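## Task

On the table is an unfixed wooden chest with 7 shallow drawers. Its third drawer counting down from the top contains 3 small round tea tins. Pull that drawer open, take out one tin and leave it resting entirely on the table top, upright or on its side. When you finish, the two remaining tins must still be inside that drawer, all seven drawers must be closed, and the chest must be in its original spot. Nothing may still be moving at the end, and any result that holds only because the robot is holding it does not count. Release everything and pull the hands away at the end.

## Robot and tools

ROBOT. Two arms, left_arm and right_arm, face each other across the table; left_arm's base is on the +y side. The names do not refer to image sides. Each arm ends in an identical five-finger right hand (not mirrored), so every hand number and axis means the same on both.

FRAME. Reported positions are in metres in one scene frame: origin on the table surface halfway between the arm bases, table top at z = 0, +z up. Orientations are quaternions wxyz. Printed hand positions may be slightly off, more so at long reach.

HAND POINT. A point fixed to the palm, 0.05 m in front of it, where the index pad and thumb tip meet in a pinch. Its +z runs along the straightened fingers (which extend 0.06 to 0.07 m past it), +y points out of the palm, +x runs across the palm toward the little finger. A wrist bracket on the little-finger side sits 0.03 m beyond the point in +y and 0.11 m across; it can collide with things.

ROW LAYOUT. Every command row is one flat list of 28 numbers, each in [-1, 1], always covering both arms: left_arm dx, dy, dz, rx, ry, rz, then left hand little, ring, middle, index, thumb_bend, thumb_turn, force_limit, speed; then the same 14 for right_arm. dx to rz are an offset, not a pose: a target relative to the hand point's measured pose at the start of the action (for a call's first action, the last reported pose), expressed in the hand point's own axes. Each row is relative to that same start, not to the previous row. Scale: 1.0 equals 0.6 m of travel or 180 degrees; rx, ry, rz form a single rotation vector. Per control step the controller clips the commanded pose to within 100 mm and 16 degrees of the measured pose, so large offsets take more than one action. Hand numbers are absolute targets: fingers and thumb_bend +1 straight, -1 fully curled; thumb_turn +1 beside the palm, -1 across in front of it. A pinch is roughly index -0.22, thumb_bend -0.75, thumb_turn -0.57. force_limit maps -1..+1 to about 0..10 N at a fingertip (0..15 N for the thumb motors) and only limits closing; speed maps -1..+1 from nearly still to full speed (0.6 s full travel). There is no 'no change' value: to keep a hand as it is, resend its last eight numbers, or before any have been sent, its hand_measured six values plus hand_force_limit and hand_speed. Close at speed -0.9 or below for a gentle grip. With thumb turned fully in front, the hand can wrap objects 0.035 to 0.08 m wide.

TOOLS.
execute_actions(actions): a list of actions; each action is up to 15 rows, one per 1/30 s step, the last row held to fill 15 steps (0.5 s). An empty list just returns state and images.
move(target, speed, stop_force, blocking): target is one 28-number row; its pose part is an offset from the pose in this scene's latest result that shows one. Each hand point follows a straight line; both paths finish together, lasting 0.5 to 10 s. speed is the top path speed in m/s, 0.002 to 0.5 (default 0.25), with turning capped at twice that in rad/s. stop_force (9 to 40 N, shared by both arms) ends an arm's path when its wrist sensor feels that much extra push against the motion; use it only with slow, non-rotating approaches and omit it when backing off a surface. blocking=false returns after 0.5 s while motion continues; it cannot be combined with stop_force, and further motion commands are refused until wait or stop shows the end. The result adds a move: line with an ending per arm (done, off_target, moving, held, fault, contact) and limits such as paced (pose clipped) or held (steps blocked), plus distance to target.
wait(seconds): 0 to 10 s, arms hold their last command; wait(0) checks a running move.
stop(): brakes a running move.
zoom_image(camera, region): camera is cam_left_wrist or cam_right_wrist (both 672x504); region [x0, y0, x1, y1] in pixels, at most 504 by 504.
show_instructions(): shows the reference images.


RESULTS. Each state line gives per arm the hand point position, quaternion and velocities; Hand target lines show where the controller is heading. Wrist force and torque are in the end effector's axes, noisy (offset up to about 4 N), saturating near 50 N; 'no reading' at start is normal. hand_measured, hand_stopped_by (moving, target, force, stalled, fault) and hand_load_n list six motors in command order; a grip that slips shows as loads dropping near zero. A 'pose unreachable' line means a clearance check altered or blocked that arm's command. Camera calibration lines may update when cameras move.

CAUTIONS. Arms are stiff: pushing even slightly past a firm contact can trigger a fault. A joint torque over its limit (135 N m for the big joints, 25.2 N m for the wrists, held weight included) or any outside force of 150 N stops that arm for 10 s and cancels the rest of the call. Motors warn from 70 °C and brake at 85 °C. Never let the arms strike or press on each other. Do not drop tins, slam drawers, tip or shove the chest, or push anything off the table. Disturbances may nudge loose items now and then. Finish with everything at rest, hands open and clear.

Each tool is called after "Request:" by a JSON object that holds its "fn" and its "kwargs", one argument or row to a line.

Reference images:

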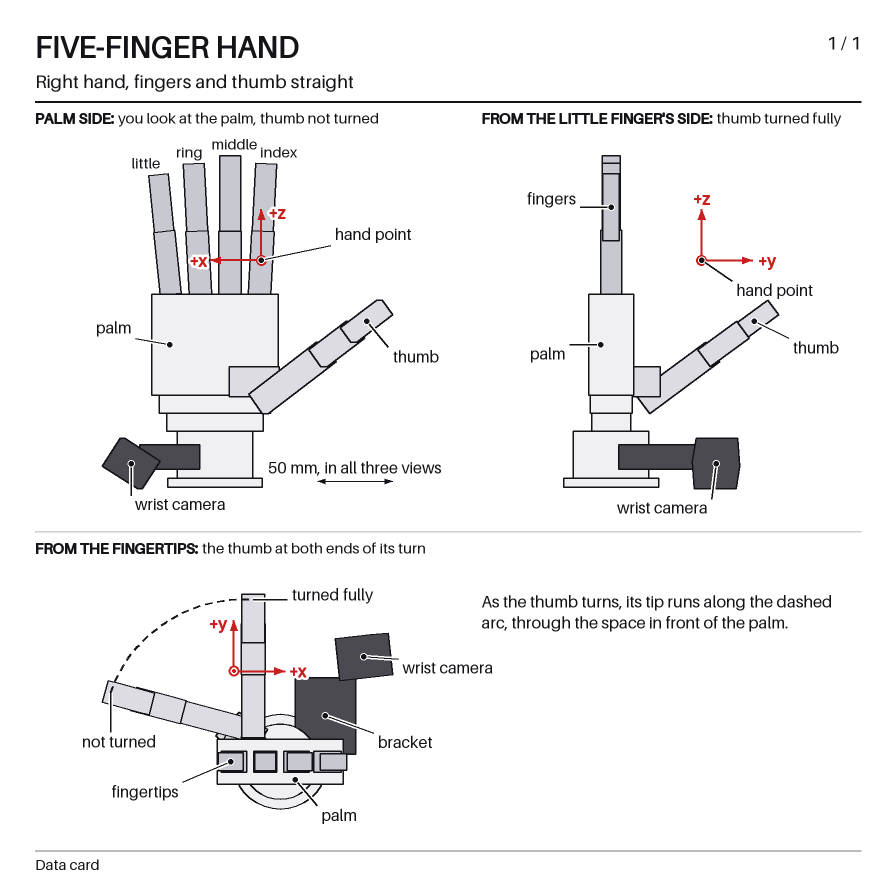

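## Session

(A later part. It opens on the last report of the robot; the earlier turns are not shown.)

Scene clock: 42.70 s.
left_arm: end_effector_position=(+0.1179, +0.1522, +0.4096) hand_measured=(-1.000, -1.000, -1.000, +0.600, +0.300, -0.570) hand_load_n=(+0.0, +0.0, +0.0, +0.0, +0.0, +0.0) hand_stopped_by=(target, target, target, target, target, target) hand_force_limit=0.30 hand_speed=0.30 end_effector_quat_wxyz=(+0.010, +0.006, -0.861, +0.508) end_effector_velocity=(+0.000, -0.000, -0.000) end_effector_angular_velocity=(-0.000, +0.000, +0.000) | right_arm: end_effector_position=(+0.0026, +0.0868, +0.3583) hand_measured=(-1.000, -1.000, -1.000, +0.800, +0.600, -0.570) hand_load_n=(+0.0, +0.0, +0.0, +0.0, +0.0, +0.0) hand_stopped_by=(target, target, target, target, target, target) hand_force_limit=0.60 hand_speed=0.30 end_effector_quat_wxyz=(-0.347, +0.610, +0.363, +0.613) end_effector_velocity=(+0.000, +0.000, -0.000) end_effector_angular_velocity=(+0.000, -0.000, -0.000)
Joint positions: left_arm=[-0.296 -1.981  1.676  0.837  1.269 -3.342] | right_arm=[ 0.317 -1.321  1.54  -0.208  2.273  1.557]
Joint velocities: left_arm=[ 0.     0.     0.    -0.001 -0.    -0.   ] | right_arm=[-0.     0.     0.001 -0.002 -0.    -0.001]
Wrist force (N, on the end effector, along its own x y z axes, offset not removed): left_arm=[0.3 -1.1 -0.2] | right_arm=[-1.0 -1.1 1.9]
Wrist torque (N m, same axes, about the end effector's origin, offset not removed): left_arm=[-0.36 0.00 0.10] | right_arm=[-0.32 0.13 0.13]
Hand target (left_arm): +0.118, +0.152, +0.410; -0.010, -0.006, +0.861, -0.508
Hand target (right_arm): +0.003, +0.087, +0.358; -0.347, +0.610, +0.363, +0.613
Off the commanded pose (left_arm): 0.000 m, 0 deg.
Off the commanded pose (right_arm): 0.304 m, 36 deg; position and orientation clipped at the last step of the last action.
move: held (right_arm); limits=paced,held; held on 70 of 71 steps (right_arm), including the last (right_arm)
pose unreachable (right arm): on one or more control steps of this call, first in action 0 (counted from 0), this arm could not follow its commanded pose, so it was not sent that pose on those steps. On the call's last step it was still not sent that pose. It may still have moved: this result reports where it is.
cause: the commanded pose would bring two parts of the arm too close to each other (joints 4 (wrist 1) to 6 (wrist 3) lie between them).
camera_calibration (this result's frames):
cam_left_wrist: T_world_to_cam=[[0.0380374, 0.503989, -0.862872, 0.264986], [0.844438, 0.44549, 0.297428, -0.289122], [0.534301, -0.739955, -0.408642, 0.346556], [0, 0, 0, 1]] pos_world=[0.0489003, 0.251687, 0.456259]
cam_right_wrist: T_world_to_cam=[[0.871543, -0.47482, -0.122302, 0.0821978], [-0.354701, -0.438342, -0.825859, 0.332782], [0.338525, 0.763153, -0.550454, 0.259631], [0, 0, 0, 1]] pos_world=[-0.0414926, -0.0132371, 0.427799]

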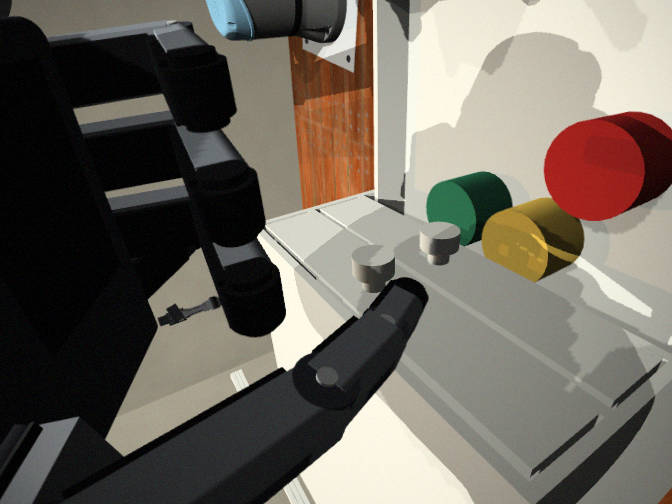

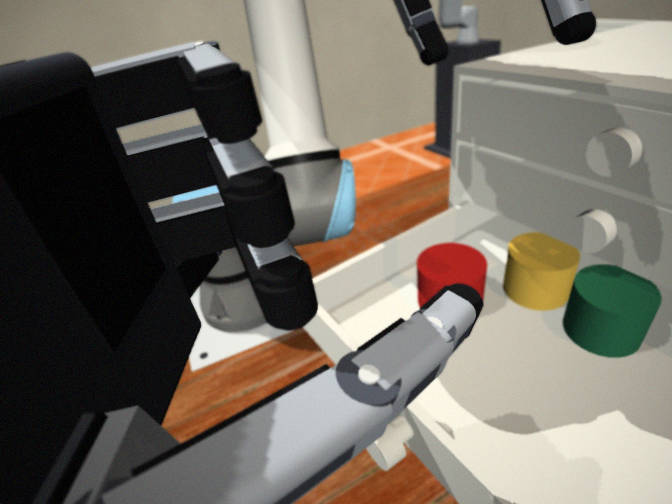

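Request:
{"fn": "move", "kwargs": {
  "target": [0,0,0,0,0,0,-1,-1,-1,0.6,0.3,-0.57,0.3,0.3, 0,0,0,0.2,0,0,-1,-1,-1,0.8,0.6,-0.57,0.6,0.3],
  "speed": 0.15
}}

Request:
{"fn": "move", "kwargs": {
  "target": [0,0,0,0,0,0,-1,-1,-1,0.6,0.3,-0.57,0.3,0.3, 0,0,-0.5,0,0,0,-1,-1,-1,0.8,0.6,-0.57,0.6,0.3]
}}

Scene clock: 47.87 s.
left_arm: end_effector_position=(+0.1179, +0.1522, +0.4096) hand_measured=(-1.000, -1.000, -1.000, +0.600, +0.300, -0.570) hand_load_n=(+0.0, +0.0, +0.0, +0.0, +0.0, +0.0) hand_stopped_by=(target, target, target, target, target, target) hand_force_limit=0.30 hand_speed=0.30 end_effector_quat_wxyz=(+0.010, +0.006, -0.861, +0.508) end_effector_velocity=(-0.000, -0.000, +0.000) end_effector_angular_velocity=(-0.000, +0.000, -0.000) | right_arm: end_effector_position=(+0.0025, +0.0867, +0.3585) hand_measured=(-1.000, -1.000, -1.000, +0.800, +0.600, -0.570) hand_load_n=(+0.0, +0.0, +0.0, +0.0, +0.0, +0.0) hand_stopped_by=(target, target, target, target, target, target) hand_force_limit=0.60 hand_speed=0.30 end_effector_quat_wxyz=(-0.518, +0.473, +0.534, +0.471) end_effector_velocity=(-0.000, +0.000, -0.000) end_effector_angular_velocity=(+0.000, +0.003, +0.018)
Joint positions: left_arm=[-0.296 -1.981  1.676  0.837  1.269 -3.342] | right_arm=[-0.016 -1.589  1.832 -0.223  1.314  1.552]
Joint velocities: left_arm=[-0.     0.    -0.    -0.     0.001 -0.   ] | right_arm=[-0.012 -0.003  0.003 -0.    -0.03   0.003]
Wrist force (N, on the end effector, along its own x y z axes, offset not removed): left_arm=[-0.8 -0.3 -1.2] | right_arm=[-0.1 -3.2 2.7]
Wrist torque (N m, same axes, about the end effector's origin, offset not removed): left_arm=[-0.14 0.21 0.04] | right_arm=[-0.69 -0.06 0.12]
Hand target (left_arm): +0.118, +0.152, +0.410; -0.010, -0.006, +0.861, -0.508
Hand target (right_arm): +0.003, +0.087, +0.358; +0.518, -0.473, -0.535, -0.471
Off the commanded pose (left_arm): 0.000 m, 0 deg.
Off the commanded pose (right_arm): 0.000 m, 0 deg.
move: done; limits=paced
camera_calibration (this result's frames):
cam_left_wrist: T_world_to_cam=[[0.03804, 0.503994, -0.862869, 0.264983], [0.84444, 0.445484, 0.297431, -0.289123], [0.534298, -0.739955, -0.408646, 0.34656], [0, 0, 0, 1]] pos_world=[0.048901, 0.251689, 0.45626]
cam_right_wrist: T_world_to_cam=[[0.983676, 0.124458, -0.129969, 0.032709], [-0.0355949, -0.573411, -0.818494, 0.341099], [-0.176394, 0.809759, -0.559621, 0.260377], [0, 0, 0, 1]] pos_world=[0.0258952, -0.0193235, 0.429151]

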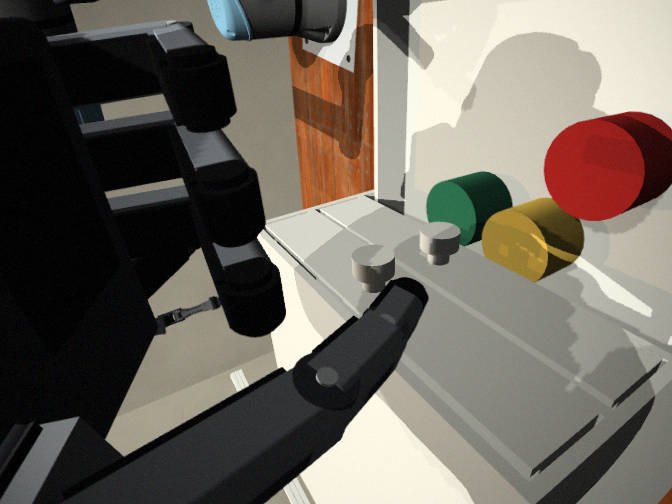

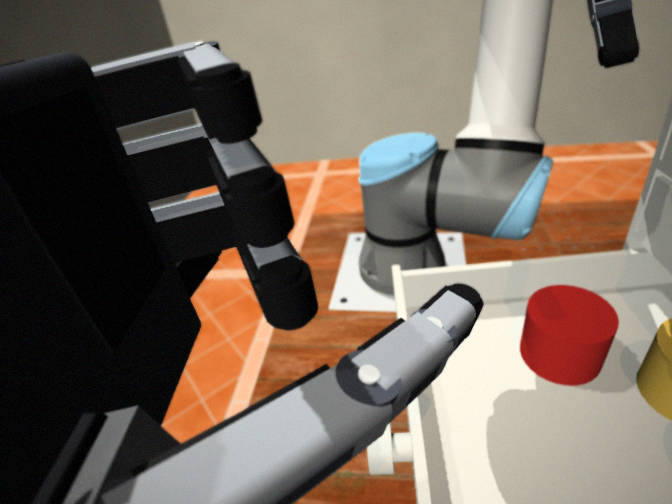

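Scene clock: 49.97 s.
left_arm: end_effector_position=(+0.1179, +0.1522, +0.4096) hand_measured=(-1.000, -1.000, -1.000, +0.600, +0.300, -0.570) hand_load_n=(+0.0, +0.0, +0.0, +0.0, +0.0, +0.0) hand_stopped_by=(target, target, target, target, target, target) hand_force_limit=0.30 hand_speed=0.30 end_effector_quat_wxyz=(+0.010, +0.006, -0.861, +0.508) end_effector_velocity=(+0.000, -0.000, -0.000) end_effector_angular_velocity=(+0.000, -0.001, +0.002) | right_arm: end_effector_position=(+0.0333, -0.2099, +0.3645) hand_measured=(-1.000, -1.000, -1.000, +0.800, +0.600, -0.570) hand_load_n=(+0.0, +0.0, +0.0, +0.0, +0.0, +0.0) hand_stopped_by=(target, target, target, target, target, target) hand_force_limit=0.60 hand_speed=0.30 end_effector_quat_wxyz=(-0.467, +0.516, +0.503, +0.512) end_effector_velocity=(-0.000, -0.003, +0.001) end_effector_angular_velocity=(-0.015, -0.005, -0.006)
Joint positions: left_arm=[-0.296 -1.981  1.676  0.837  1.269 -3.342] | right_arm=[-0.713 -2.61   2.286  0.381  0.785  1.497]
Joint velocities: left_arm=[ 0.     0.001  0.    -0.001 -0.002 -0.   ] | right_arm=[-0.007 -0.    -0.011  0.032  0.    -0.02 ]
Wrist force (N, on the end effector, along its own x y z axes, offset not removed): left_arm=[-0.7 0.1 0.2] | right_arm=[-0.5 -3.1 0.9]
Wrist torque (N m, same axes, about the end effector's origin, offset not removed): left_arm=[-0.21 0.20 0.09] | right_arm=[-0.59 0.09 0.10]
Hand target (left_arm): +0.118, +0.152, +0.410; -0.010, -0.006, +0.861, -0.508
Hand target (right_arm): +0.034, -0.210, +0.365; -0.466, +0.517, +0.504, +0.512
Off the commanded pose (left_arm): 0.000 m, 0 deg.
Off the commanded pose (right_arm): 0.002 m, 10 deg.
move: off_target (right_arm)
camera_calibration (this result's frames):
cam_left_wrist: T_world_to_cam=[[0.0380399, 0.503994, -0.862869, 0.264983], [0.84444, 0.445484, 0.297431, -0.289123], [0.534298, -0.739955, -0.408646, 0.34656], [0, 0, 0, 1]] pos_world=[0.048901, 0.251689, 0.45626]
cam_right_wrist: T_world_to_cam=[[0.993011, -0.0428931, -0.109947, -0.00259943], [-0.114457, -0.577132, -0.808591, 0.175278], [-0.0287712, 0.815524, -0.578008, 0.512382], [0, 0, 0, 1]] pos_world=[0.037385, -0.316812, 0.437603]

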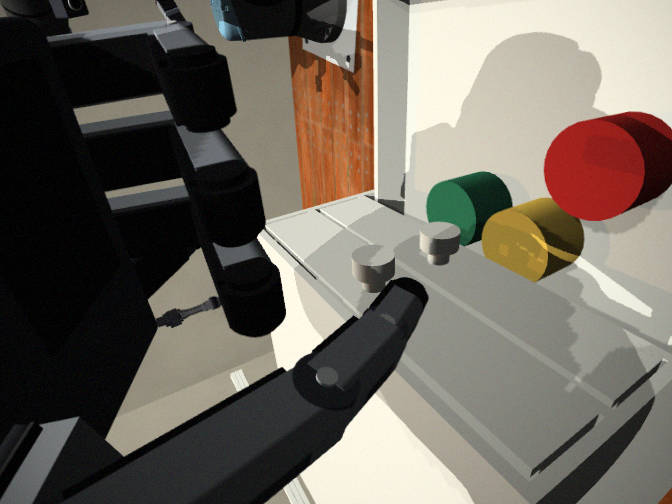

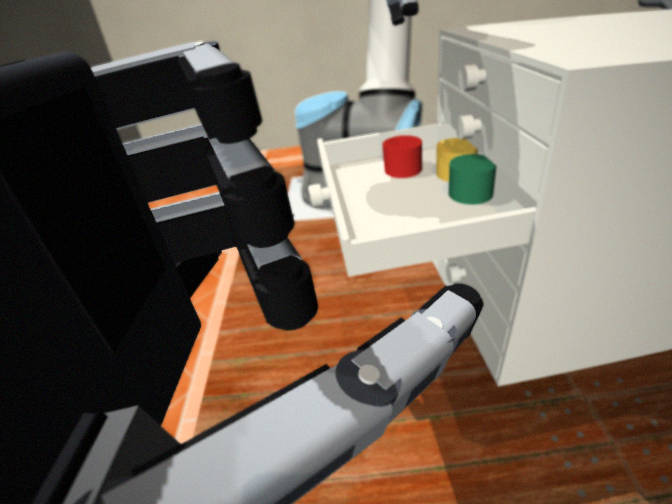

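Request:
{"fn": "move", "kwargs": {
  "target": [0,0.173,0.1,0,0,0,-1,-1,-1,0.8,0.5,-0.57,0.3,0.3, 0,0,0,0,0,0,-1,-1,-1,0.8,0.6,-0.57,0.6,0.3],
  "speed": 0.08
}}

Scene clock: 52.10 s.
left_arm: end_effector_position=(+0.1151, +0.1502, +0.2901) hand_measured=(-1.000, -1.000, -1.000, +0.800, +0.500, -0.570) hand_load_n=(+0.0, +0.0, +0.0, +0.0, +0.0, +0.0) hand_stopped_by=(target, target, target, target, target, target) hand_force_limit=0.30 hand_speed=0.30 end_effector_quat_wxyz=(+0.010, +0.006, -0.861, +0.508) end_effector_velocity=(+0.000, -0.000, -0.002) end_effector_angular_velocity=(-0.000, -0.002, +0.000) | right_arm: end_effector_position=(+0.0333, -0.2099, +0.3645) hand_measured=(-1.000, -1.000, -1.000, +0.800, +0.600, -0.570) hand_load_n=(+0.0, +0.0, +0.0, +0.0, +0.0, +0.0) hand_stopped_by=(target, target, target, target, target, target) hand_force_limit=0.60 hand_speed=0.30 end_effector_quat_wxyz=(-0.467, +0.516, +0.503, +0.512) end_effector_velocity=(+0.000, -0.000, -0.000) end_effector_angular_velocity=(-0.000, +0.000, -0.001)
Joint positions: left_arm=[-0.307 -2.024  2.009  0.548  1.259 -3.348] | right_arm=[-0.713 -2.61   2.286  0.381  0.785  1.497]
Joint velocities: left_arm=[ 0.     0.001  0.006 -0.007 -0.001  0.002] | right_arm=[-0.  0.  0.  0.  0. -0.]
Wrist force (N, on the end effector, along its own x y z axes, offset not removed): left_arm=[1.0 0.6 -0.7] | right_arm=[1.5 -1.5 1.5]
Wrist torque (N m, same axes, about the end effector's origin, offset not removed): left_arm=[-0.03 -0.04 0.12] | right_arm=[-0.31 -0.25 0.29]
Hand target (left_arm): +0.115, +0.150, +0.290; -0.010, -0.006, +0.861, -0.508
Hand target (right_arm): +0.033, -0.210, +0.364; -0.467, +0.516, +0.503, +0.512
Off the commanded pose (left_arm): 0.000 m, 0 deg.
Off the commanded pose (right_arm): 0.000 m, 0 deg.
move: done
camera_calibration (this result's frames):
cam_left_wrist: T_world_to_cam=[[0.0378505, 0.503975, -0.862888, 0.162973], [0.844466, 0.445544, 0.297265, -0.250324], [0.534269, -0.739932, -0.408726, 0.297719], [0, 0, 0, 1]] pos_world=[0.0461592, 0.249688, 0.336726]
cam_right_wrist: T_world_to_cam=[[0.993012, -0.0428949, -0.109946, -0.00260064], [-0.114457, -0.577135, -0.808588, 0.175277], [-0.0287691, 0.815522, -0.578011, 0.512383], [0, 0, 0, 1]] pos_world=[0.0373848, -0.316812, 0.437604]

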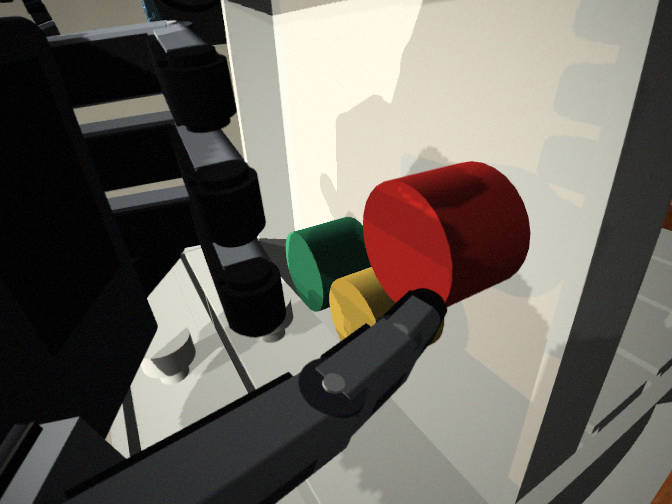

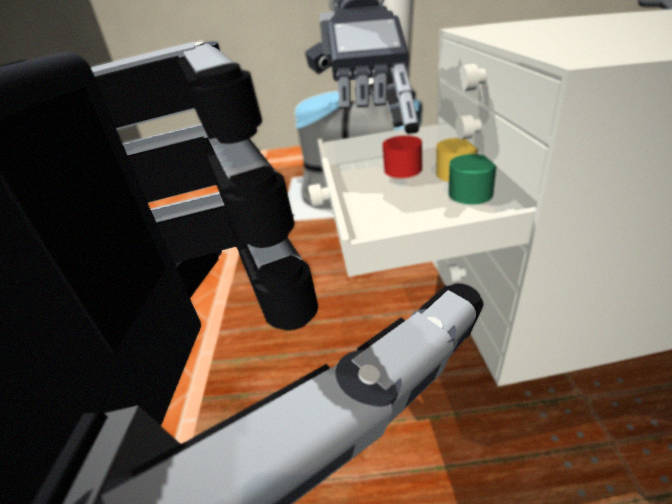

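Request:
{"fn": "move", "kwargs": {
  "target": [0,0.068,0.032,0,0,0,-1,-1,-1,0.8,0.1,-0.57,0.3,0.3, 0,0,0,0,0,0,-1,-1,-1,0.8,0.6,-0.57,0.6,0.3],
  "speed": 0.02,
  "stop_force": 10
}}

Scene clock: 53.53 s.
left_arm: end_effector_position=(+0.1147, +0.1513, +0.2733) hand_measured=(-1.000, -1.000, -1.000, +0.800, +0.094, -0.570) hand_load_n=(+0.0, +0.0, +0.0, +0.0, -7.0, +1.0) hand_stopped_by=(target, target, target, target, target, target) hand_force_limit=0.30 hand_speed=0.30 end_effector_quat_wxyz=(+0.010, +0.006, -0.861, +0.508) end_effector_velocity=(+0.000, -0.000, +0.006) end_effector_angular_velocity=(+0.003, +0.001, -0.000) | right_arm: end_effector_position=(+0.0333, -0.2099, +0.3645) hand_measured=(-1.000, -1.000, -1.000, +0.800, +0.600, -0.570) hand_load_n=(+0.0, +0.0, +0.0, +0.0, +0.0, +0.0) hand_stopped_by=(target, target, target, target, target, target) hand_force_limit=0.60 hand_speed=0.30 end_effector_quat_wxyz=(-0.467, +0.516, +0.503, +0.512) end_effector_velocity=(+0.000, -0.000, -0.000) end_effector_angular_velocity=(-0.000, +0.000, -0.001)
Joint positions: left_arm=[-0.313 -2.028  2.054  0.508  1.255 -3.351] | right_arm=[-0.713 -2.61   2.286  0.381  0.785  1.497]
Joint velocities: left_arm=[ 0.003  0.003 -0.019  0.019  0.004 -0.   ] | right_arm=[ 0.     0.     0.001 -0.     0.001 -0.   ]
Wrist force (N, on the end effector, along its own x y z axes, offset not removed): left_arm=[1.5 -21.6 -19.2] | right_arm=[1.2 -2.2 2.5]
Wrist torque (N m, same axes, about the end effector's origin, offset not removed): left_arm=[-0.97 0.03 0.21] | right_arm=[-0.52 -0.18 0.16]
Hand target (left_arm): +0.115, +0.151, +0.274; -0.010, -0.006, +0.861, -0.508
Hand target (right_arm): +0.033, -0.210, +0.364; -0.467, +0.516, +0.503, +0.512
Off the commanded pose (left_arm): 0.028 m, 0 deg.
Off the commanded pose (right_arm): 0.000 m, 0 deg.
move: contact (left_arm)
camera_calibration (this result's frames):
cam_left_wrist: T_world_to_cam=[[0.0377261, 0.503661, -0.863077, 0.148051], [0.844511, 0.44565, 0.29698, -0.245429], [0.534208, -0.740082, -0.408535, 0.291888], [0, 0, 0, 1]] pos_world=[0.045753, 0.250829, 0.319913]
cam_right_wrist: T_world_to_cam=[[0.993012, -0.0428932, -0.109946, -0.0025999], [-0.114456, -0.577133, -0.80859, 0.175278], [-0.0287705, 0.815523, -0.578009, 0.512382], [0, 0, 0, 1]] pos_world=[0.0373849, -0.316812, 0.437603]

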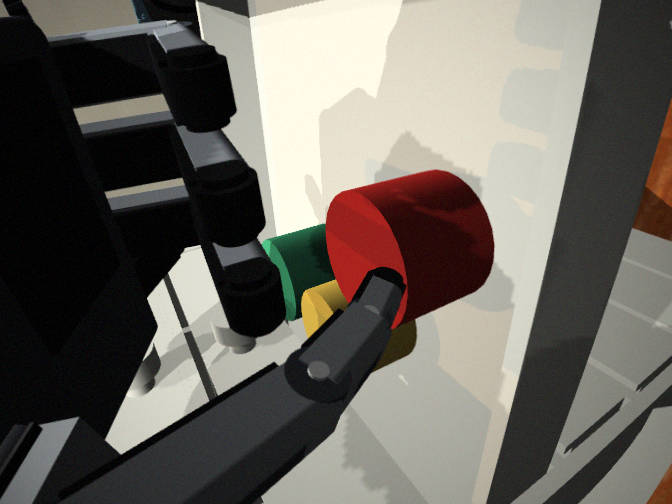

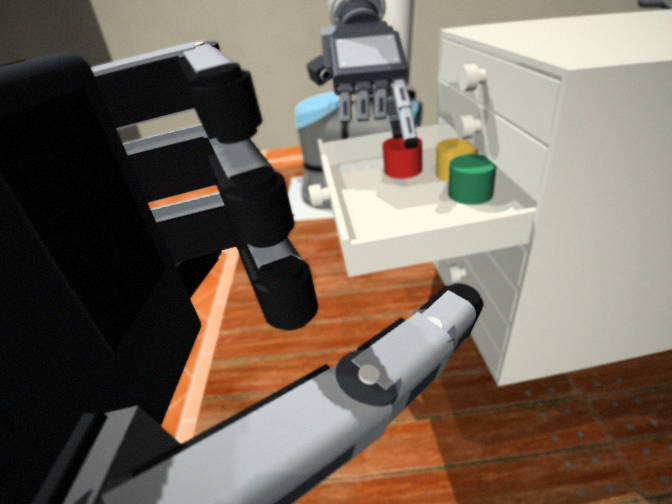

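Request:
{"fn": "move", "kwargs": {
  "target": [0.013,-0.025,-0.017,0,0,0,-1,-1,-1,0.8,0.1,-0.57,0.3,0.3, 0,0,0,0,0,0,-1,-1,-1,0.8,0.6,-0.57,0.6,0.3],
  "speed": 0.03
}}

Request:
{"fn": "move", "kwargs": {
  "target": [0,0.033,-0.056,0,0,0,-1,-1,-1,0.8,0.1,-0.57,0.3,0.3, 0,0,0,0,0,0,-1,-1,-1,0.8,0.6,-0.57,0.6,0.3],
  "speed": 0.03
}}

Request:
{"fn": "move", "kwargs": {
  "target": [0,0.058,0.033,0,0,0,-1,-1,-1,0.8,0.1,-0.57,0.3,0.3, 0,0,0,0,0,0,-1,-1,-1,0.8,0.6,-0.57,0.6,0.3],
  "speed": 0.01,
  "stop_force": 10
}}

Scene clock: 54.97 s.
left_arm: end_effector_position=(+0.1075, +0.1529, +0.2912) hand_measured=(-1.000, -1.000, -1.000, +0.800, +0.100, -0.570) hand_load_n=(+0.0, +0.0, +0.0, +0.0, +0.0, +0.0) hand_stopped_by=(target, target, target, target, target, target) hand_force_limit=0.30 hand_speed=0.30 end_effector_quat_wxyz=(+0.010, +0.006, -0.861, +0.508) end_effector_velocity=(-0.001, +0.000, +0.002) end_effector_angular_velocity=(+0.001, -0.001, +0.001) | right_arm: end_effector_position=(+0.0333, -0.2099, +0.3645) hand_measured=(-1.000, -1.000, -1.000, +0.800, +0.600, -0.570) hand_load_n=(+0.0, +0.0, +0.0, +0.0, +0.0, +0.0) hand_stopped_by=(target, target, target, target, target, target) hand_force_limit=0.60 hand_speed=0.30 end_effector_quat_wxyz=(-0.467, +0.516, +0.503, +0.512) end_effector_velocity=(-0.000, +0.000, +0.000) end_effector_angular_velocity=(+0.001, -0.001, +0.001)
Joint positions: left_arm=[-0.361 -2.039  2.016  0.567  1.214 -3.377] | right_arm=[-0.713 -2.61   2.286  0.381  0.785  1.497]
Joint velocities: left_arm=[-0.009 -0.001 -0.004  0.008 -0.009 -0.005] | right_arm=[ 0.     0.001 -0.001 -0.001 -0.    -0.   ]
Wrist force (N, on the end effector, along its own x y z axes, offset not removed): left_arm=[0.8 -0.2 0.2] | right_arm=[-1.3 -1.2 1.4]
Wrist torque (N m, same axes, about the end effector's origin, offset not removed): left_arm=[-0.19 0.00 0.16] | right_arm=[-0.31 0.15 0.11]
Hand target (left_arm): +0.107, +0.153, +0.291; -0.010, -0.006, +0.861, -0.508
Hand target (right_arm): +0.033, -0.210, +0.364; -0.467, +0.516, +0.503, +0.512
Off the commanded pose (left_arm): 0.000 m, 0 deg.
Off the commanded pose (right_arm): 0.000 m, 0 deg.
move: done
camera_calibration (this result's frames):
cam_left_wrist: T_world_to_cam=[[0.0376184, 0.503669, -0.863077, 0.16301], [0.84462, 0.445548, 0.296824, -0.245302], [0.534043, -0.740138, -0.408648, 0.304334], [0, 0, 0, 1]] pos_world=[0.0385276, 0.25244, 0.337867]
cam_right_wrist: T_world_to_cam=[[0.993012, -0.0428935, -0.109946, -0.00259996], [-0.114457, -0.577133, -0.80859, 0.175278], [-0.0287703, 0.815523, -0.578009, 0.512382], [0, 0, 0, 1]] pos_world=[0.0373849, -0.316812, 0.437603]

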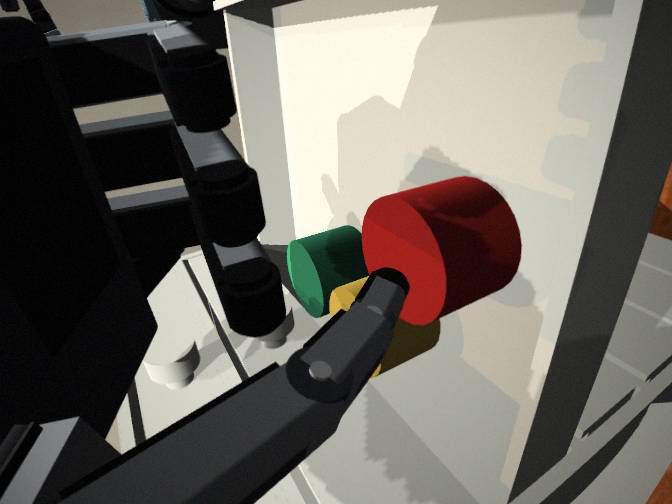

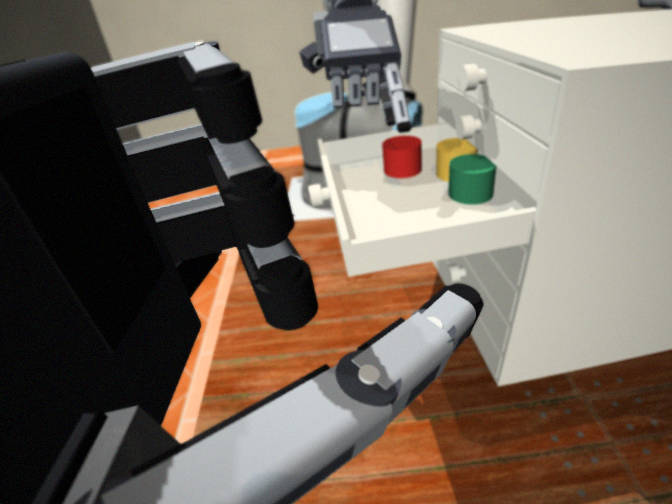

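Scene clock: 56.67 s.
left_arm: end_effector_position=(+0.1075, +0.1916, +0.2901) hand_measured=(-1.000, -1.000, -1.000, +0.800, +0.100, -0.570) hand_load_n=(+0.0, +0.0, +0.0, +0.0, +0.0, +0.0) hand_stopped_by=(target, target, target, target, target, target) hand_force_limit=0.30 hand_speed=0.30 end_effector_quat_wxyz=(+0.011, +0.006, -0.861, +0.508) end_effector_velocity=(-0.000, +0.002, +0.001) end_effector_angular_velocity=(-0.003, -0.000, +0.002) | right_arm: end_effector_position=(+0.0333, -0.2099, +0.3645) hand_measured=(-1.000, -1.000, -1.000, +0.800, +0.600, -0.570) hand_load_n=(+0.0, +0.0, +0.0, +0.0, +0.0, +0.0) hand_stopped_by=(target, target, target, target, target, target) hand_force_limit=0.60 hand_speed=0.30 end_effector_quat_wxyz=(-0.467, +0.516, +0.503, +0.512) end_effector_velocity=(+0.000, +0.000, +0.001) end_effector_angular_velocity=(+0.002, -0.001, +0.000)
Joint positions: left_arm=[-0.512 -2.176  2.084  0.671  1.086 -3.466] | right_arm=[-0.713 -2.61   2.286  0.381  0.785  1.497]
Joint velocities: left_arm=[-0.023 -0.013  0.005  0.012 -0.022 -0.014] | right_arm=[-0.     0.    -0.002 -0.001 -0.001  0.   ]
Wrist force (N, on the end effector, along its own x y z axes, offset not removed): left_arm=[1.4 0.8 0.5] | right_arm=[-0.4 -2.4 2.9]
Wrist torque (N m, same axes, about the end effector's origin, offset not removed): left_arm=[0.00 -0.16 0.32] | right_arm=[-0.53 0.07 0.11]
Hand target (left_arm): +0.107, +0.192, +0.290; -0.011, -0.006, +0.861, -0.508
Hand target (right_arm): +0.033, -0.210, +0.364; -0.467, +0.516, +0.503, +0.512
Off the commanded pose (left_arm): 0.000 m, 0 deg.
Off the commanded pose (right_arm): 0.000 m, 0 deg.
move: done
camera_calibration (this result's frames):
cam_left_wrist: T_world_to_cam=[[0.0372677, 0.50386, -0.862981, 0.142565], [0.844932, 0.445216, 0.296432, -0.26211], [0.533573, -0.740208, -0.409136, 0.332698], [0, 0, 0, 1]] pos_world=[0.038633, 0.291128, 0.336848]
cam_right_wrist: T_world_to_cam=[[0.993012, -0.0428934, -0.109946, -0.00260001], [-0.114456, -0.577133, -0.80859, 0.175278], [-0.0287703, 0.815523, -0.578009, 0.512382], [0, 0, 0, 1]] pos_world=[0.0373849, -0.316812, 0.437603]

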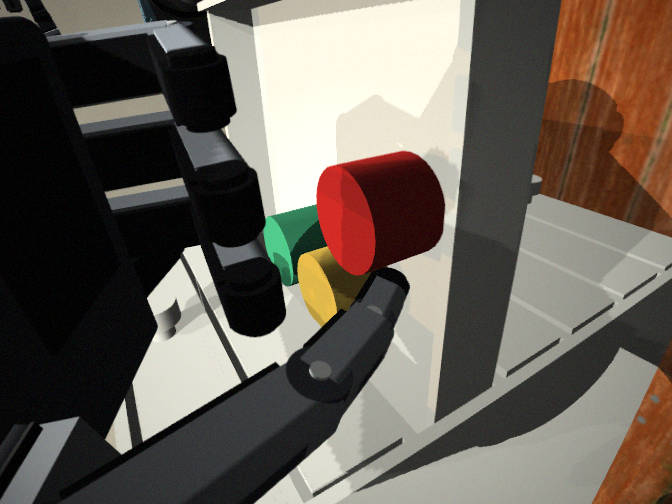

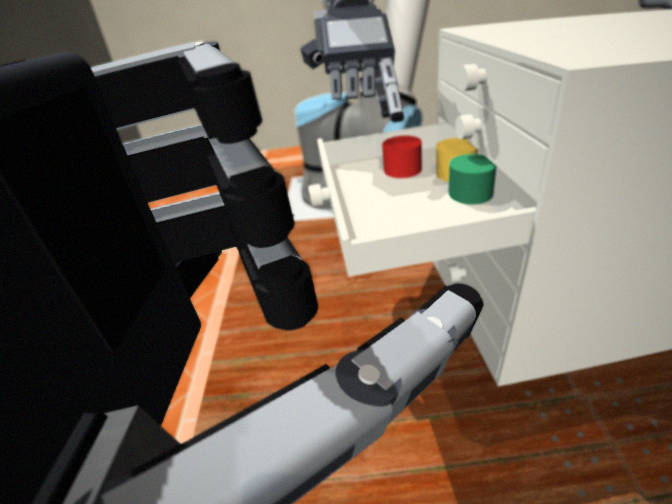

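Scene clock: 59.30 s.
left_arm: end_effector_position=(+0.1070, +0.1913, +0.2678) hand_measured=(-1.000, -1.000, -1.000, +0.800, +0.098, -0.570) hand_load_n=(+0.0, +0.0, +0.0, +0.0, -2.5, +1.0) hand_stopped_by=(target, target, target, target, target, target) hand_force_limit=0.30 hand_speed=0.30 end_effector_quat_wxyz=(+0.011, +0.006, -0.861, +0.508) end_effector_velocity=(+0.000, +0.000, +0.004) end_effector_angular_velocity=(-0.000, -0.000, +0.000) | right_arm: end_effector_position=(+0.0333, -0.2099, +0.3645) hand_measured=(-1.000, -1.000, -1.000, +0.800, +0.600, -0.570) hand_load_n=(+0.0, +0.0, +0.0, +0.0, +0.0, +0.0) hand_stopped_by=(target, target, target, target, target, target) hand_force_limit=0.60 hand_speed=0.30 end_effector_quat_wxyz=(-0.467, +0.516, +0.503, +0.512) end_effector_velocity=(+0.000, -0.000, -0.000) end_effector_angular_velocity=(-0.000, +0.001, -0.001)
Joint positions: left_arm=[-0.515 -2.179  2.142  0.617  1.083 -3.468] | right_arm=[-0.713 -2.61   2.286  0.381  0.785  1.497]
Joint velocities: left_arm=[-0.    -0.    -0.01   0.01  -0.001  0.   ] | right_arm=[-0.    -0.    -0.     0.001  0.001  0.   ]
Wrist force (N, on the end effector, along its own x y z axes, offset not removed): left_arm=[0.7 -11.4 -10.9] | right_arm=[0.8 -1.8 2.1]
Wrist torque (N m, same axes, about the end effector's origin, offset not removed): left_arm=[-0.82 -0.02 0.12] | right_arm=[-0.41 -0.20 0.22]
Hand target (left_arm): +0.107, +0.191, +0.268; -0.011, -0.006, +0.861, -0.508
Hand target (right_arm): +0.033, -0.210, +0.364; -0.467, +0.516, +0.503, +0.512
Off the commanded pose (left_arm): 0.018 m, 0 deg.
Off the commanded pose (right_arm): 0.000 m, 0 deg.
move: contact (left_arm)
camera_calibration (this result's frames):
cam_left_wrist: T_world_to_cam=[[0.0371822, 0.503718, -0.863067, 0.123534], [0.844944, 0.445289, 0.296289, -0.254919], [0.53356, -0.740261, -0.409057, 0.323682], [0, 0, 0, 1]] pos_world=[0.0380955, 0.290895, 0.314552]
cam_right_wrist: T_world_to_cam=[[0.993012, -0.0428935, -0.109946, -0.0026], [-0.114457, -0.577133, -0.80859, 0.175278], [-0.0287703, 0.815523, -0.578009, 0.512382], [0, 0, 0, 1]] pos_world=[0.0373849, -0.316812, 0.437603]

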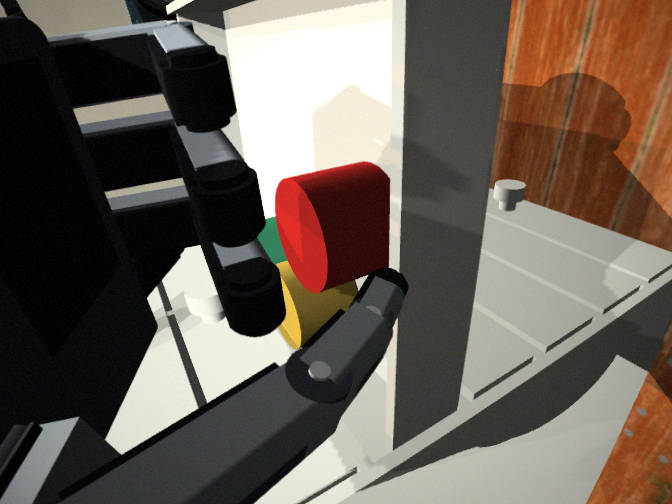

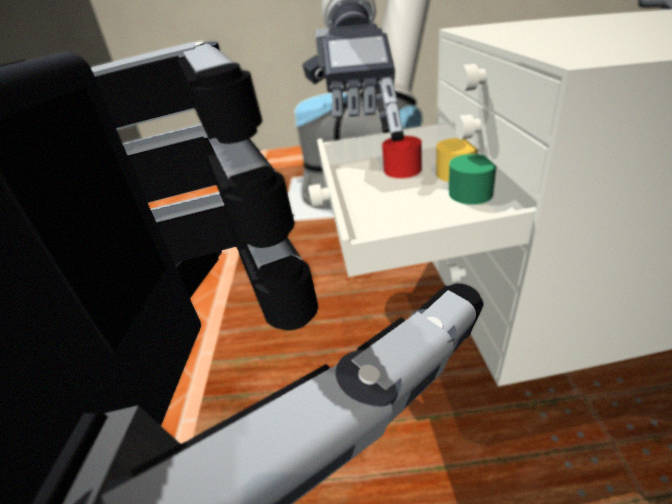

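Request:
{"fn": "move", "kwargs": {
  "target": [0,-0.03,0.02,0,0,0,-1,-1,-1,0.8,0.1,-0.57,0.3,0.3, 0,0,0,0,0,0,-1,-1,-1,0.8,0.6,-0.57,0.6,0.3],
  "speed": 0.03
}}

Request:
{"fn": "move", "kwargs": {
  "target": [0,0.05,0.029,0,0,0,-1,-1,-1,0.8,0.1,-0.57,0.3,0.3, 0,0,0,0,0,0,-1,-1,-1,0.8,0.6,-0.57,0.6,0.3],
  "speed": 0.01,
  "stop_force": 10
}}

Scene clock: 60.53 s.
left_arm: end_effector_position=(+0.1072, +0.1724, +0.2777) hand_measured=(-1.000, -1.000, -1.000, +0.800, +0.100, -0.570) hand_load_n=(+0.0, +0.0, +0.0, +0.0, +0.0, +0.0) hand_stopped_by=(target, target, target, target, target, target) hand_force_limit=0.30 hand_speed=0.30 end_effector_quat_wxyz=(+0.011, +0.006, -0.861, +0.508) end_effector_velocity=(+0.000, -0.003, +0.001) end_effector_angular_velocity=(+0.002, +0.000, -0.001) | right_arm: end_effector_position=(+0.0333, -0.2099, +0.3645) hand_measured=(-1.000, -1.000, -1.000, +0.800, +0.600, -0.570) hand_load_n=(+0.0, +0.0, +0.0, +0.0, +0.0, +0.0) hand_stopped_by=(target, target, target, target, target, target) hand_force_limit=0.60 hand_speed=0.30 end_effector_quat_wxyz=(-0.467, +0.516, +0.503, +0.512) end_effector_velocity=(-0.000, +0.000, +0.000) end_effector_angular_velocity=(+0.001, -0.001, +0.001)
Joint positions: left_arm=[-0.425 -2.107  2.084  0.579  1.158 -3.414] | right_arm=[-0.713 -2.61   2.286  0.381  0.785  1.497]
Joint velocities: left_arm=[ 0.014  0.011 -0.008 -0.004  0.013  0.008] | right_arm=[ 0.    -0.    -0.    -0.001 -0.001  0.   ]
Wrist force (N, on the end effector, along its own x y z axes, offset not removed): left_arm=[1.3 1.2 -1.1] | right_arm=[0.0 -3.3 3.5]
Wrist torque (N m, same axes, about the end effector's origin, offset not removed): left_arm=[0.02 -0.11 0.18] | right_arm=[-0.60 -0.13 0.15]
Hand target (left_arm): +0.107, +0.172, +0.278; -0.011, -0.006, +0.861, -0.508
Hand target (right_arm): +0.033, -0.210, +0.364; -0.467, +0.516, +0.503, +0.512
Off the commanded pose (left_arm): 0.000 m, 0 deg.
Off the commanded pose (right_arm): 0.000 m, 0 deg.
move: done
camera_calibration (this result's frames):
cam_left_wrist: T_world_to_cam=[[0.0374058, 0.503527, -0.86317, 0.141571], [0.844742, 0.445529, 0.296505, -0.249664], [0.533865, -0.740246, -0.408685, 0.313436], [0, 0, 0, 1]] pos_world=[0.0382736, 0.271967, 0.324323]
cam_right_wrist: T_world_to_cam=[[0.993012, -0.0428933, -0.109946, -0.00259988], [-0.114456, -0.577133, -0.80859, 0.175278], [-0.0287705, 0.815523, -0.578009, 0.512382], [0, 0, 0, 1]] pos_world=[0.0373849, -0.316812, 0.437603]

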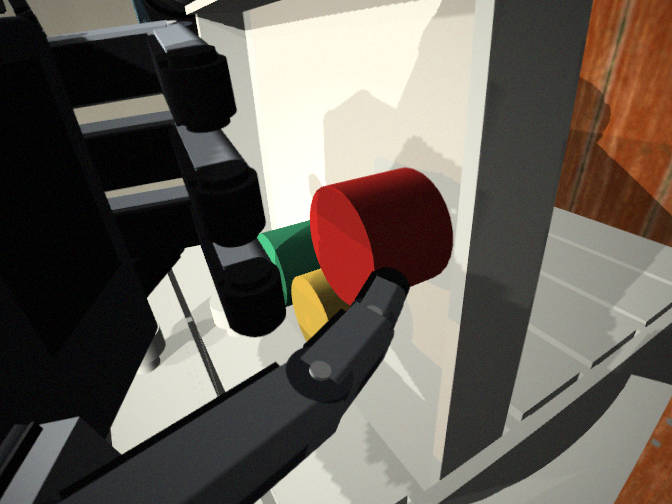

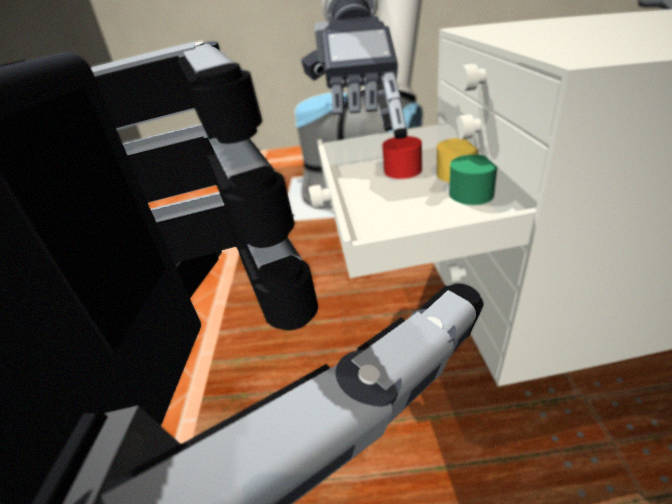

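Scene clock: 63.30 s.
left_arm: end_effector_position=(+0.1066, +0.1720, +0.2540) hand_measured=(-1.000, -1.000, -1.000, +0.800, +0.096, -0.570) hand_load_n=(+0.0, +0.0, +0.0, +0.0, -5.5, +2.0) hand_stopped_by=(target, target, target, target, target, target) hand_force_limit=0.30 hand_speed=0.30 end_effector_quat_wxyz=(+0.010, +0.006, -0.861, +0.508) end_effector_velocity=(+0.001, +0.001, +0.004) end_effector_angular_velocity=(+0.003, -0.002, +0.001) | right_arm: end_effector_position=(+0.0333, -0.2099, +0.3645) hand_measured=(-1.000, -1.000, -1.000, +0.800, +0.600, -0.570) hand_load_n=(+0.0, +0.0, +0.0, +0.0, +0.0, +0.0) hand_stopped_by=(target, target, target, target, target, target) hand_force_limit=0.60 hand_speed=0.30 end_effector_quat_wxyz=(-0.467, +0.516, +0.503, +0.512) end_effector_velocity=(-0.000, +0.000, -0.000) end_effector_angular_velocity=(-0.000, +0.000, +0.000)
Joint positions: left_arm=[-0.428 -2.105  2.144  0.518  1.156 -3.415] | right_arm=[-0.713 -2.61   2.286  0.381  0.785  1.497]
Joint velocities: left_arm=[-0.    -0.001 -0.009  0.013 -0.001 -0.   ] | right_arm=[-0.     0.     0.    -0.    -0.001 -0.   ]
Wrist force (N, on the end effector, along its own x y z axes, offset not removed): left_arm=[-2.9 -12.8 -1.5] | right_arm=[-0.4 -2.2 1.4]
Wrist torque (N m, same axes, about the end effector's origin, offset not removed): left_arm=[-0.60 0.51 -0.01] | right_arm=[-0.37 0.12 0.14]
Hand target (left_arm): +0.107, +0.172, +0.255; -0.011, -0.006, +0.861, -0.508
Hand target (right_arm): +0.033, -0.210, +0.364; -0.467, +0.516, +0.503, +0.512
Off the commanded pose (left_arm): 0.011 m, 0 deg.
Off the commanded pose (right_arm): 0.000 m, 0 deg.
move: contact (left_arm)
camera_calibration (this result's frames):
cam_left_wrist: T_world_to_cam=[[0.0374385, 0.503575, -0.86314, 0.121404], [0.844723, 0.445523, 0.296567, -0.241987], [0.533892, -0.740218, -0.408702, 0.303739], [0, 0, 0, 1]] pos_world=[0.0377036, 0.271507, 0.300693]
cam_right_wrist: T_world_to_cam=[[0.993012, -0.0428935, -0.109946, -0.00259998], [-0.114457, -0.577133, -0.80859, 0.175278], [-0.0287704, 0.815523, -0.578009, 0.512382], [0, 0, 0, 1]] pos_world=[0.0373849, -0.316812, 0.437603]

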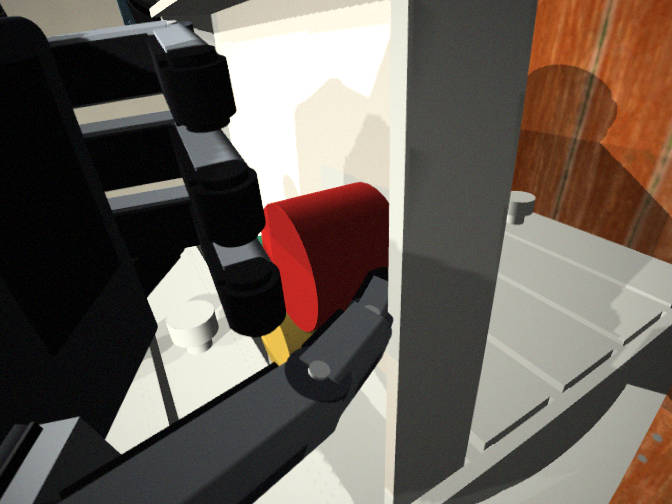

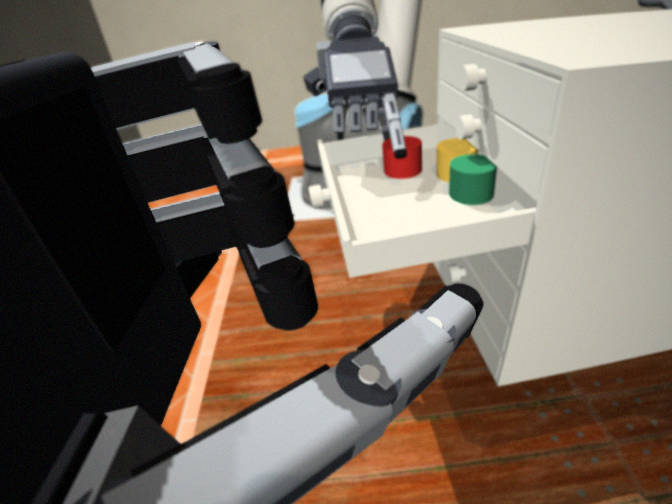

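Request:
{"fn": "move", "kwargs": {
  "target": [0.014,-0.004,-0.002,0,0,0,-1,-1,-1,0.8,0.1,-0.57,0.3,0.3, 0,0,0,0,0,0,-1,-1,-1,0.8,0.6,-0.57,0.6,0.3],
  "speed": 0.01
}}

Request:
{"fn": "move", "kwargs": {
  "target": [0,0,0,0,0,0,-1,-1,-1,-0.3,-0.4,-0.57,0.5,-0.4, 0,0,0,0,0,0,-1,-1,-1,0.8,0.6,-0.57,0.6,0.3]
}}

Scene clock: 64.57 s.
left_arm: end_effector_position=(+0.0986, +0.1718, +0.2568) hand_measured=(-1.000, -1.000, -1.000, +0.800, +0.100, -0.570) hand_load_n=(+0.0, +0.0, +0.0, +0.0, +0.0, +0.0) hand_stopped_by=(target, target, target, target, target, target) hand_force_limit=0.30 hand_speed=0.30 end_effector_quat_wxyz=(+0.011, +0.006, -0.861, +0.508) end_effector_velocity=(-0.002, +0.000, +0.002) end_effector_angular_velocity=(-0.002, -0.000, +0.002) | right_arm: end_effector_position=(+0.0333, -0.2099, +0.3645) hand_measured=(-1.000, -1.000, -1.000, +0.800, +0.600, -0.570) hand_load_n=(+0.0, +0.0, +0.0, +0.0, +0.0, +0.0) hand_stopped_by=(target, target, target, target, target, target) hand_force_limit=0.60 hand_speed=0.30 end_effector_quat_wxyz=(-0.467, +0.516, +0.503, +0.512) end_effector_velocity=(+0.000, -0.000, +0.000) end_effector_angular_velocity=(+0.000, -0.000, -0.000)
Joint positions: left_arm=[-0.484 -2.111  2.141  0.541  1.109 -3.449] | right_arm=[-0.713 -2.61   2.286  0.381  0.785  1.497]
Joint velocities: left_arm=[-0.021 -0.005 -0.     0.008 -0.02  -0.013] | right_arm=[ 0.    -0.    -0.    -0.     0.001  0.   ]
Wrist force (N, on the end effector, along its own x y z axes, offset not removed): left_arm=[0.0 -1.7 -0.2] | right_arm=[-0.5 -2.7 3.1]
Wrist torque (N m, same axes, about the end effector's origin, offset not removed): left_arm=[-0.33 0.04 0.07] | right_arm=[-0.61 0.02 0.08]
Hand target (left_arm): +0.098, +0.172, +0.257; -0.011, -0.006, +0.861, -0.508
Hand target (right_arm): +0.033, -0.210, +0.364; -0.467, +0.516, +0.503, +0.512
Off the commanded pose (left_arm): 0.000 m, 0 deg.
Off the commanded pose (right_arm): 0.000 m, 0 deg.
move: done
camera_calibration (this result's frames):
cam_left_wrist: T_world_to_cam=[[0.0373137, 0.503646, -0.863104, 0.124138], [0.844869, 0.445355, 0.296403, -0.235927], [0.53367, -0.74027, -0.408897, 0.309136], [0, 0, 0, 1]] pos_world=[0.0297187, 0.271394, 0.303478]
cam_right_wrist: T_world_to_cam=[[0.993012, -0.0428934, -0.109946, -0.00259995], [-0.114456, -0.577133, -0.80859, 0.175278], [-0.0287704, 0.815523, -0.578009, 0.512382], [0, 0, 0, 1]] pos_world=[0.0373849, -0.316812, 0.437603]

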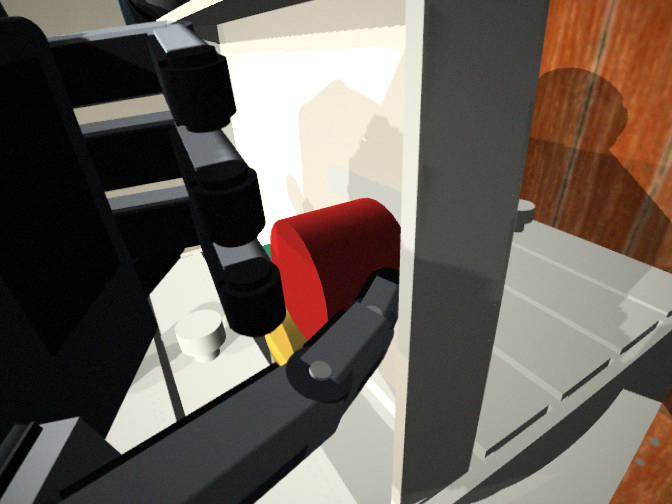

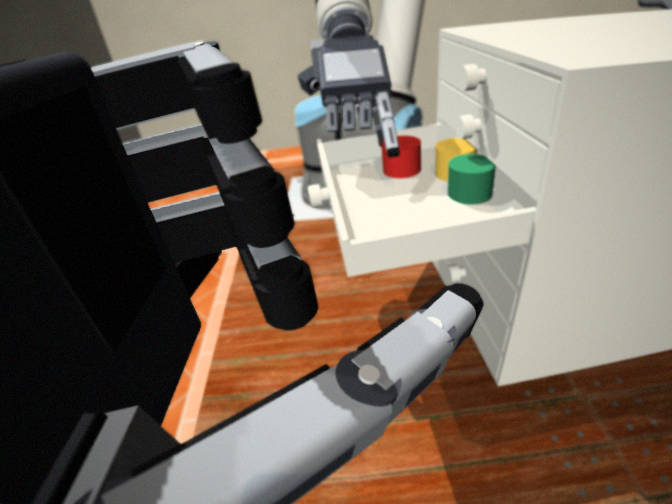

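Scene clock: 65.93 s.
left_arm: end_effector_position=(+0.0986, +0.1718, +0.2568) hand_measured=(-1.000, -1.000, -1.000, -0.294, -0.400, -0.570) hand_load_n=(+0.0, +0.0, +0.0, +9.0, +0.5, -0.5) hand_stopped_by=(target, target, target, force, target, target) hand_force_limit=0.50 hand_speed=-0.40 end_effector_quat_wxyz=(+0.011, +0.006, -0.861, +0.508) end_effector_velocity=(+0.000, -0.000, +0.000) end_effector_angular_velocity=(-0.000, -0.001, +0.001) | right_arm: end_effector_position=(+0.0333, -0.2099, +0.3645) hand_measured=(-1.000, -1.000, -1.000, +0.800, +0.600, -0.570) hand_load_n=(+0.0, +0.0, +0.0, +0.0, +0.0, +0.0) hand_stopped_by=(target, target, target, target, target, target) hand_force_limit=0.60 hand_speed=0.30 end_effector_quat_wxyz=(-0.467, +0.516, +0.503, +0.512) end_effector_velocity=(+0.000, -0.000, +0.000) end_effector_angular_velocity=(-0.000, +0.000, -0.001)
Joint positions: left_arm=[-0.484 -2.111  2.141  0.541  1.109 -3.449] | right_arm=[-0.713 -2.61   2.286  0.381  0.785  1.497]
Joint velocities: left_arm=[-0.     0.001 -0.    -0.    -0.001  0.   ] | right_arm=[-0.    -0.    -0.     0.     0.001  0.   ]
Wrist force (N, on the end effector, along its own x y z axes, offset not removed): left_arm=[0.4 -0.1 -1.2] | right_arm=[-0.7 -1.9 3.3]
Wrist torque (N m, same axes, about the end effector's origin, offset not removed): left_arm=[-0.10 0.08 0.10] | right_arm=[-0.48 0.02 0.09]
Hand target (left_arm): +0.099, +0.172, +0.257; -0.011, -0.006, +0.861, -0.508
Hand target (right_arm): +0.033, -0.210, +0.364; -0.467, +0.516, +0.503, +0.512
Off the commanded pose (left_arm): 0.000 m, 0 deg.
Off the commanded pose (right_arm): 0.000 m, 0 deg.
move: done
camera_calibration (this result's frames):
cam_left_wrist: T_world_to_cam=[[0.0373133, 0.503645, -0.863105, 0.124139], [0.844869, 0.445355, 0.296402, -0.235927], [0.53367, -0.74027, -0.408897, 0.309136], [0, 0, 0, 1]] pos_world=[0.0297188, 0.271394, 0.303478]
cam_right_wrist: T_world_to_cam=[[0.993012, -0.0428933, -0.109946, -0.00259994], [-0.114456, -0.577133, -0.80859, 0.175278], [-0.0287704, 0.815523, -0.578009, 0.512382], [0, 0, 0, 1]] pos_world=[0.0373849, -0.316812, 0.437603]

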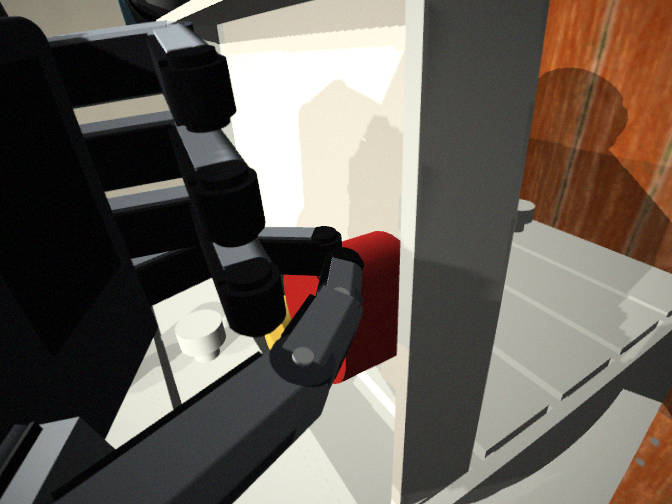

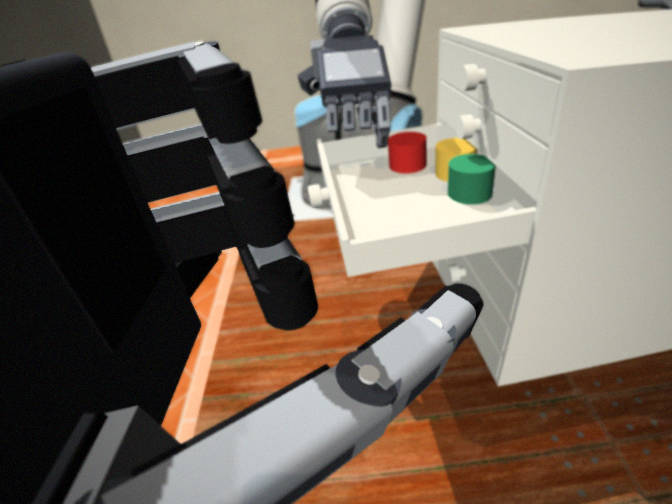

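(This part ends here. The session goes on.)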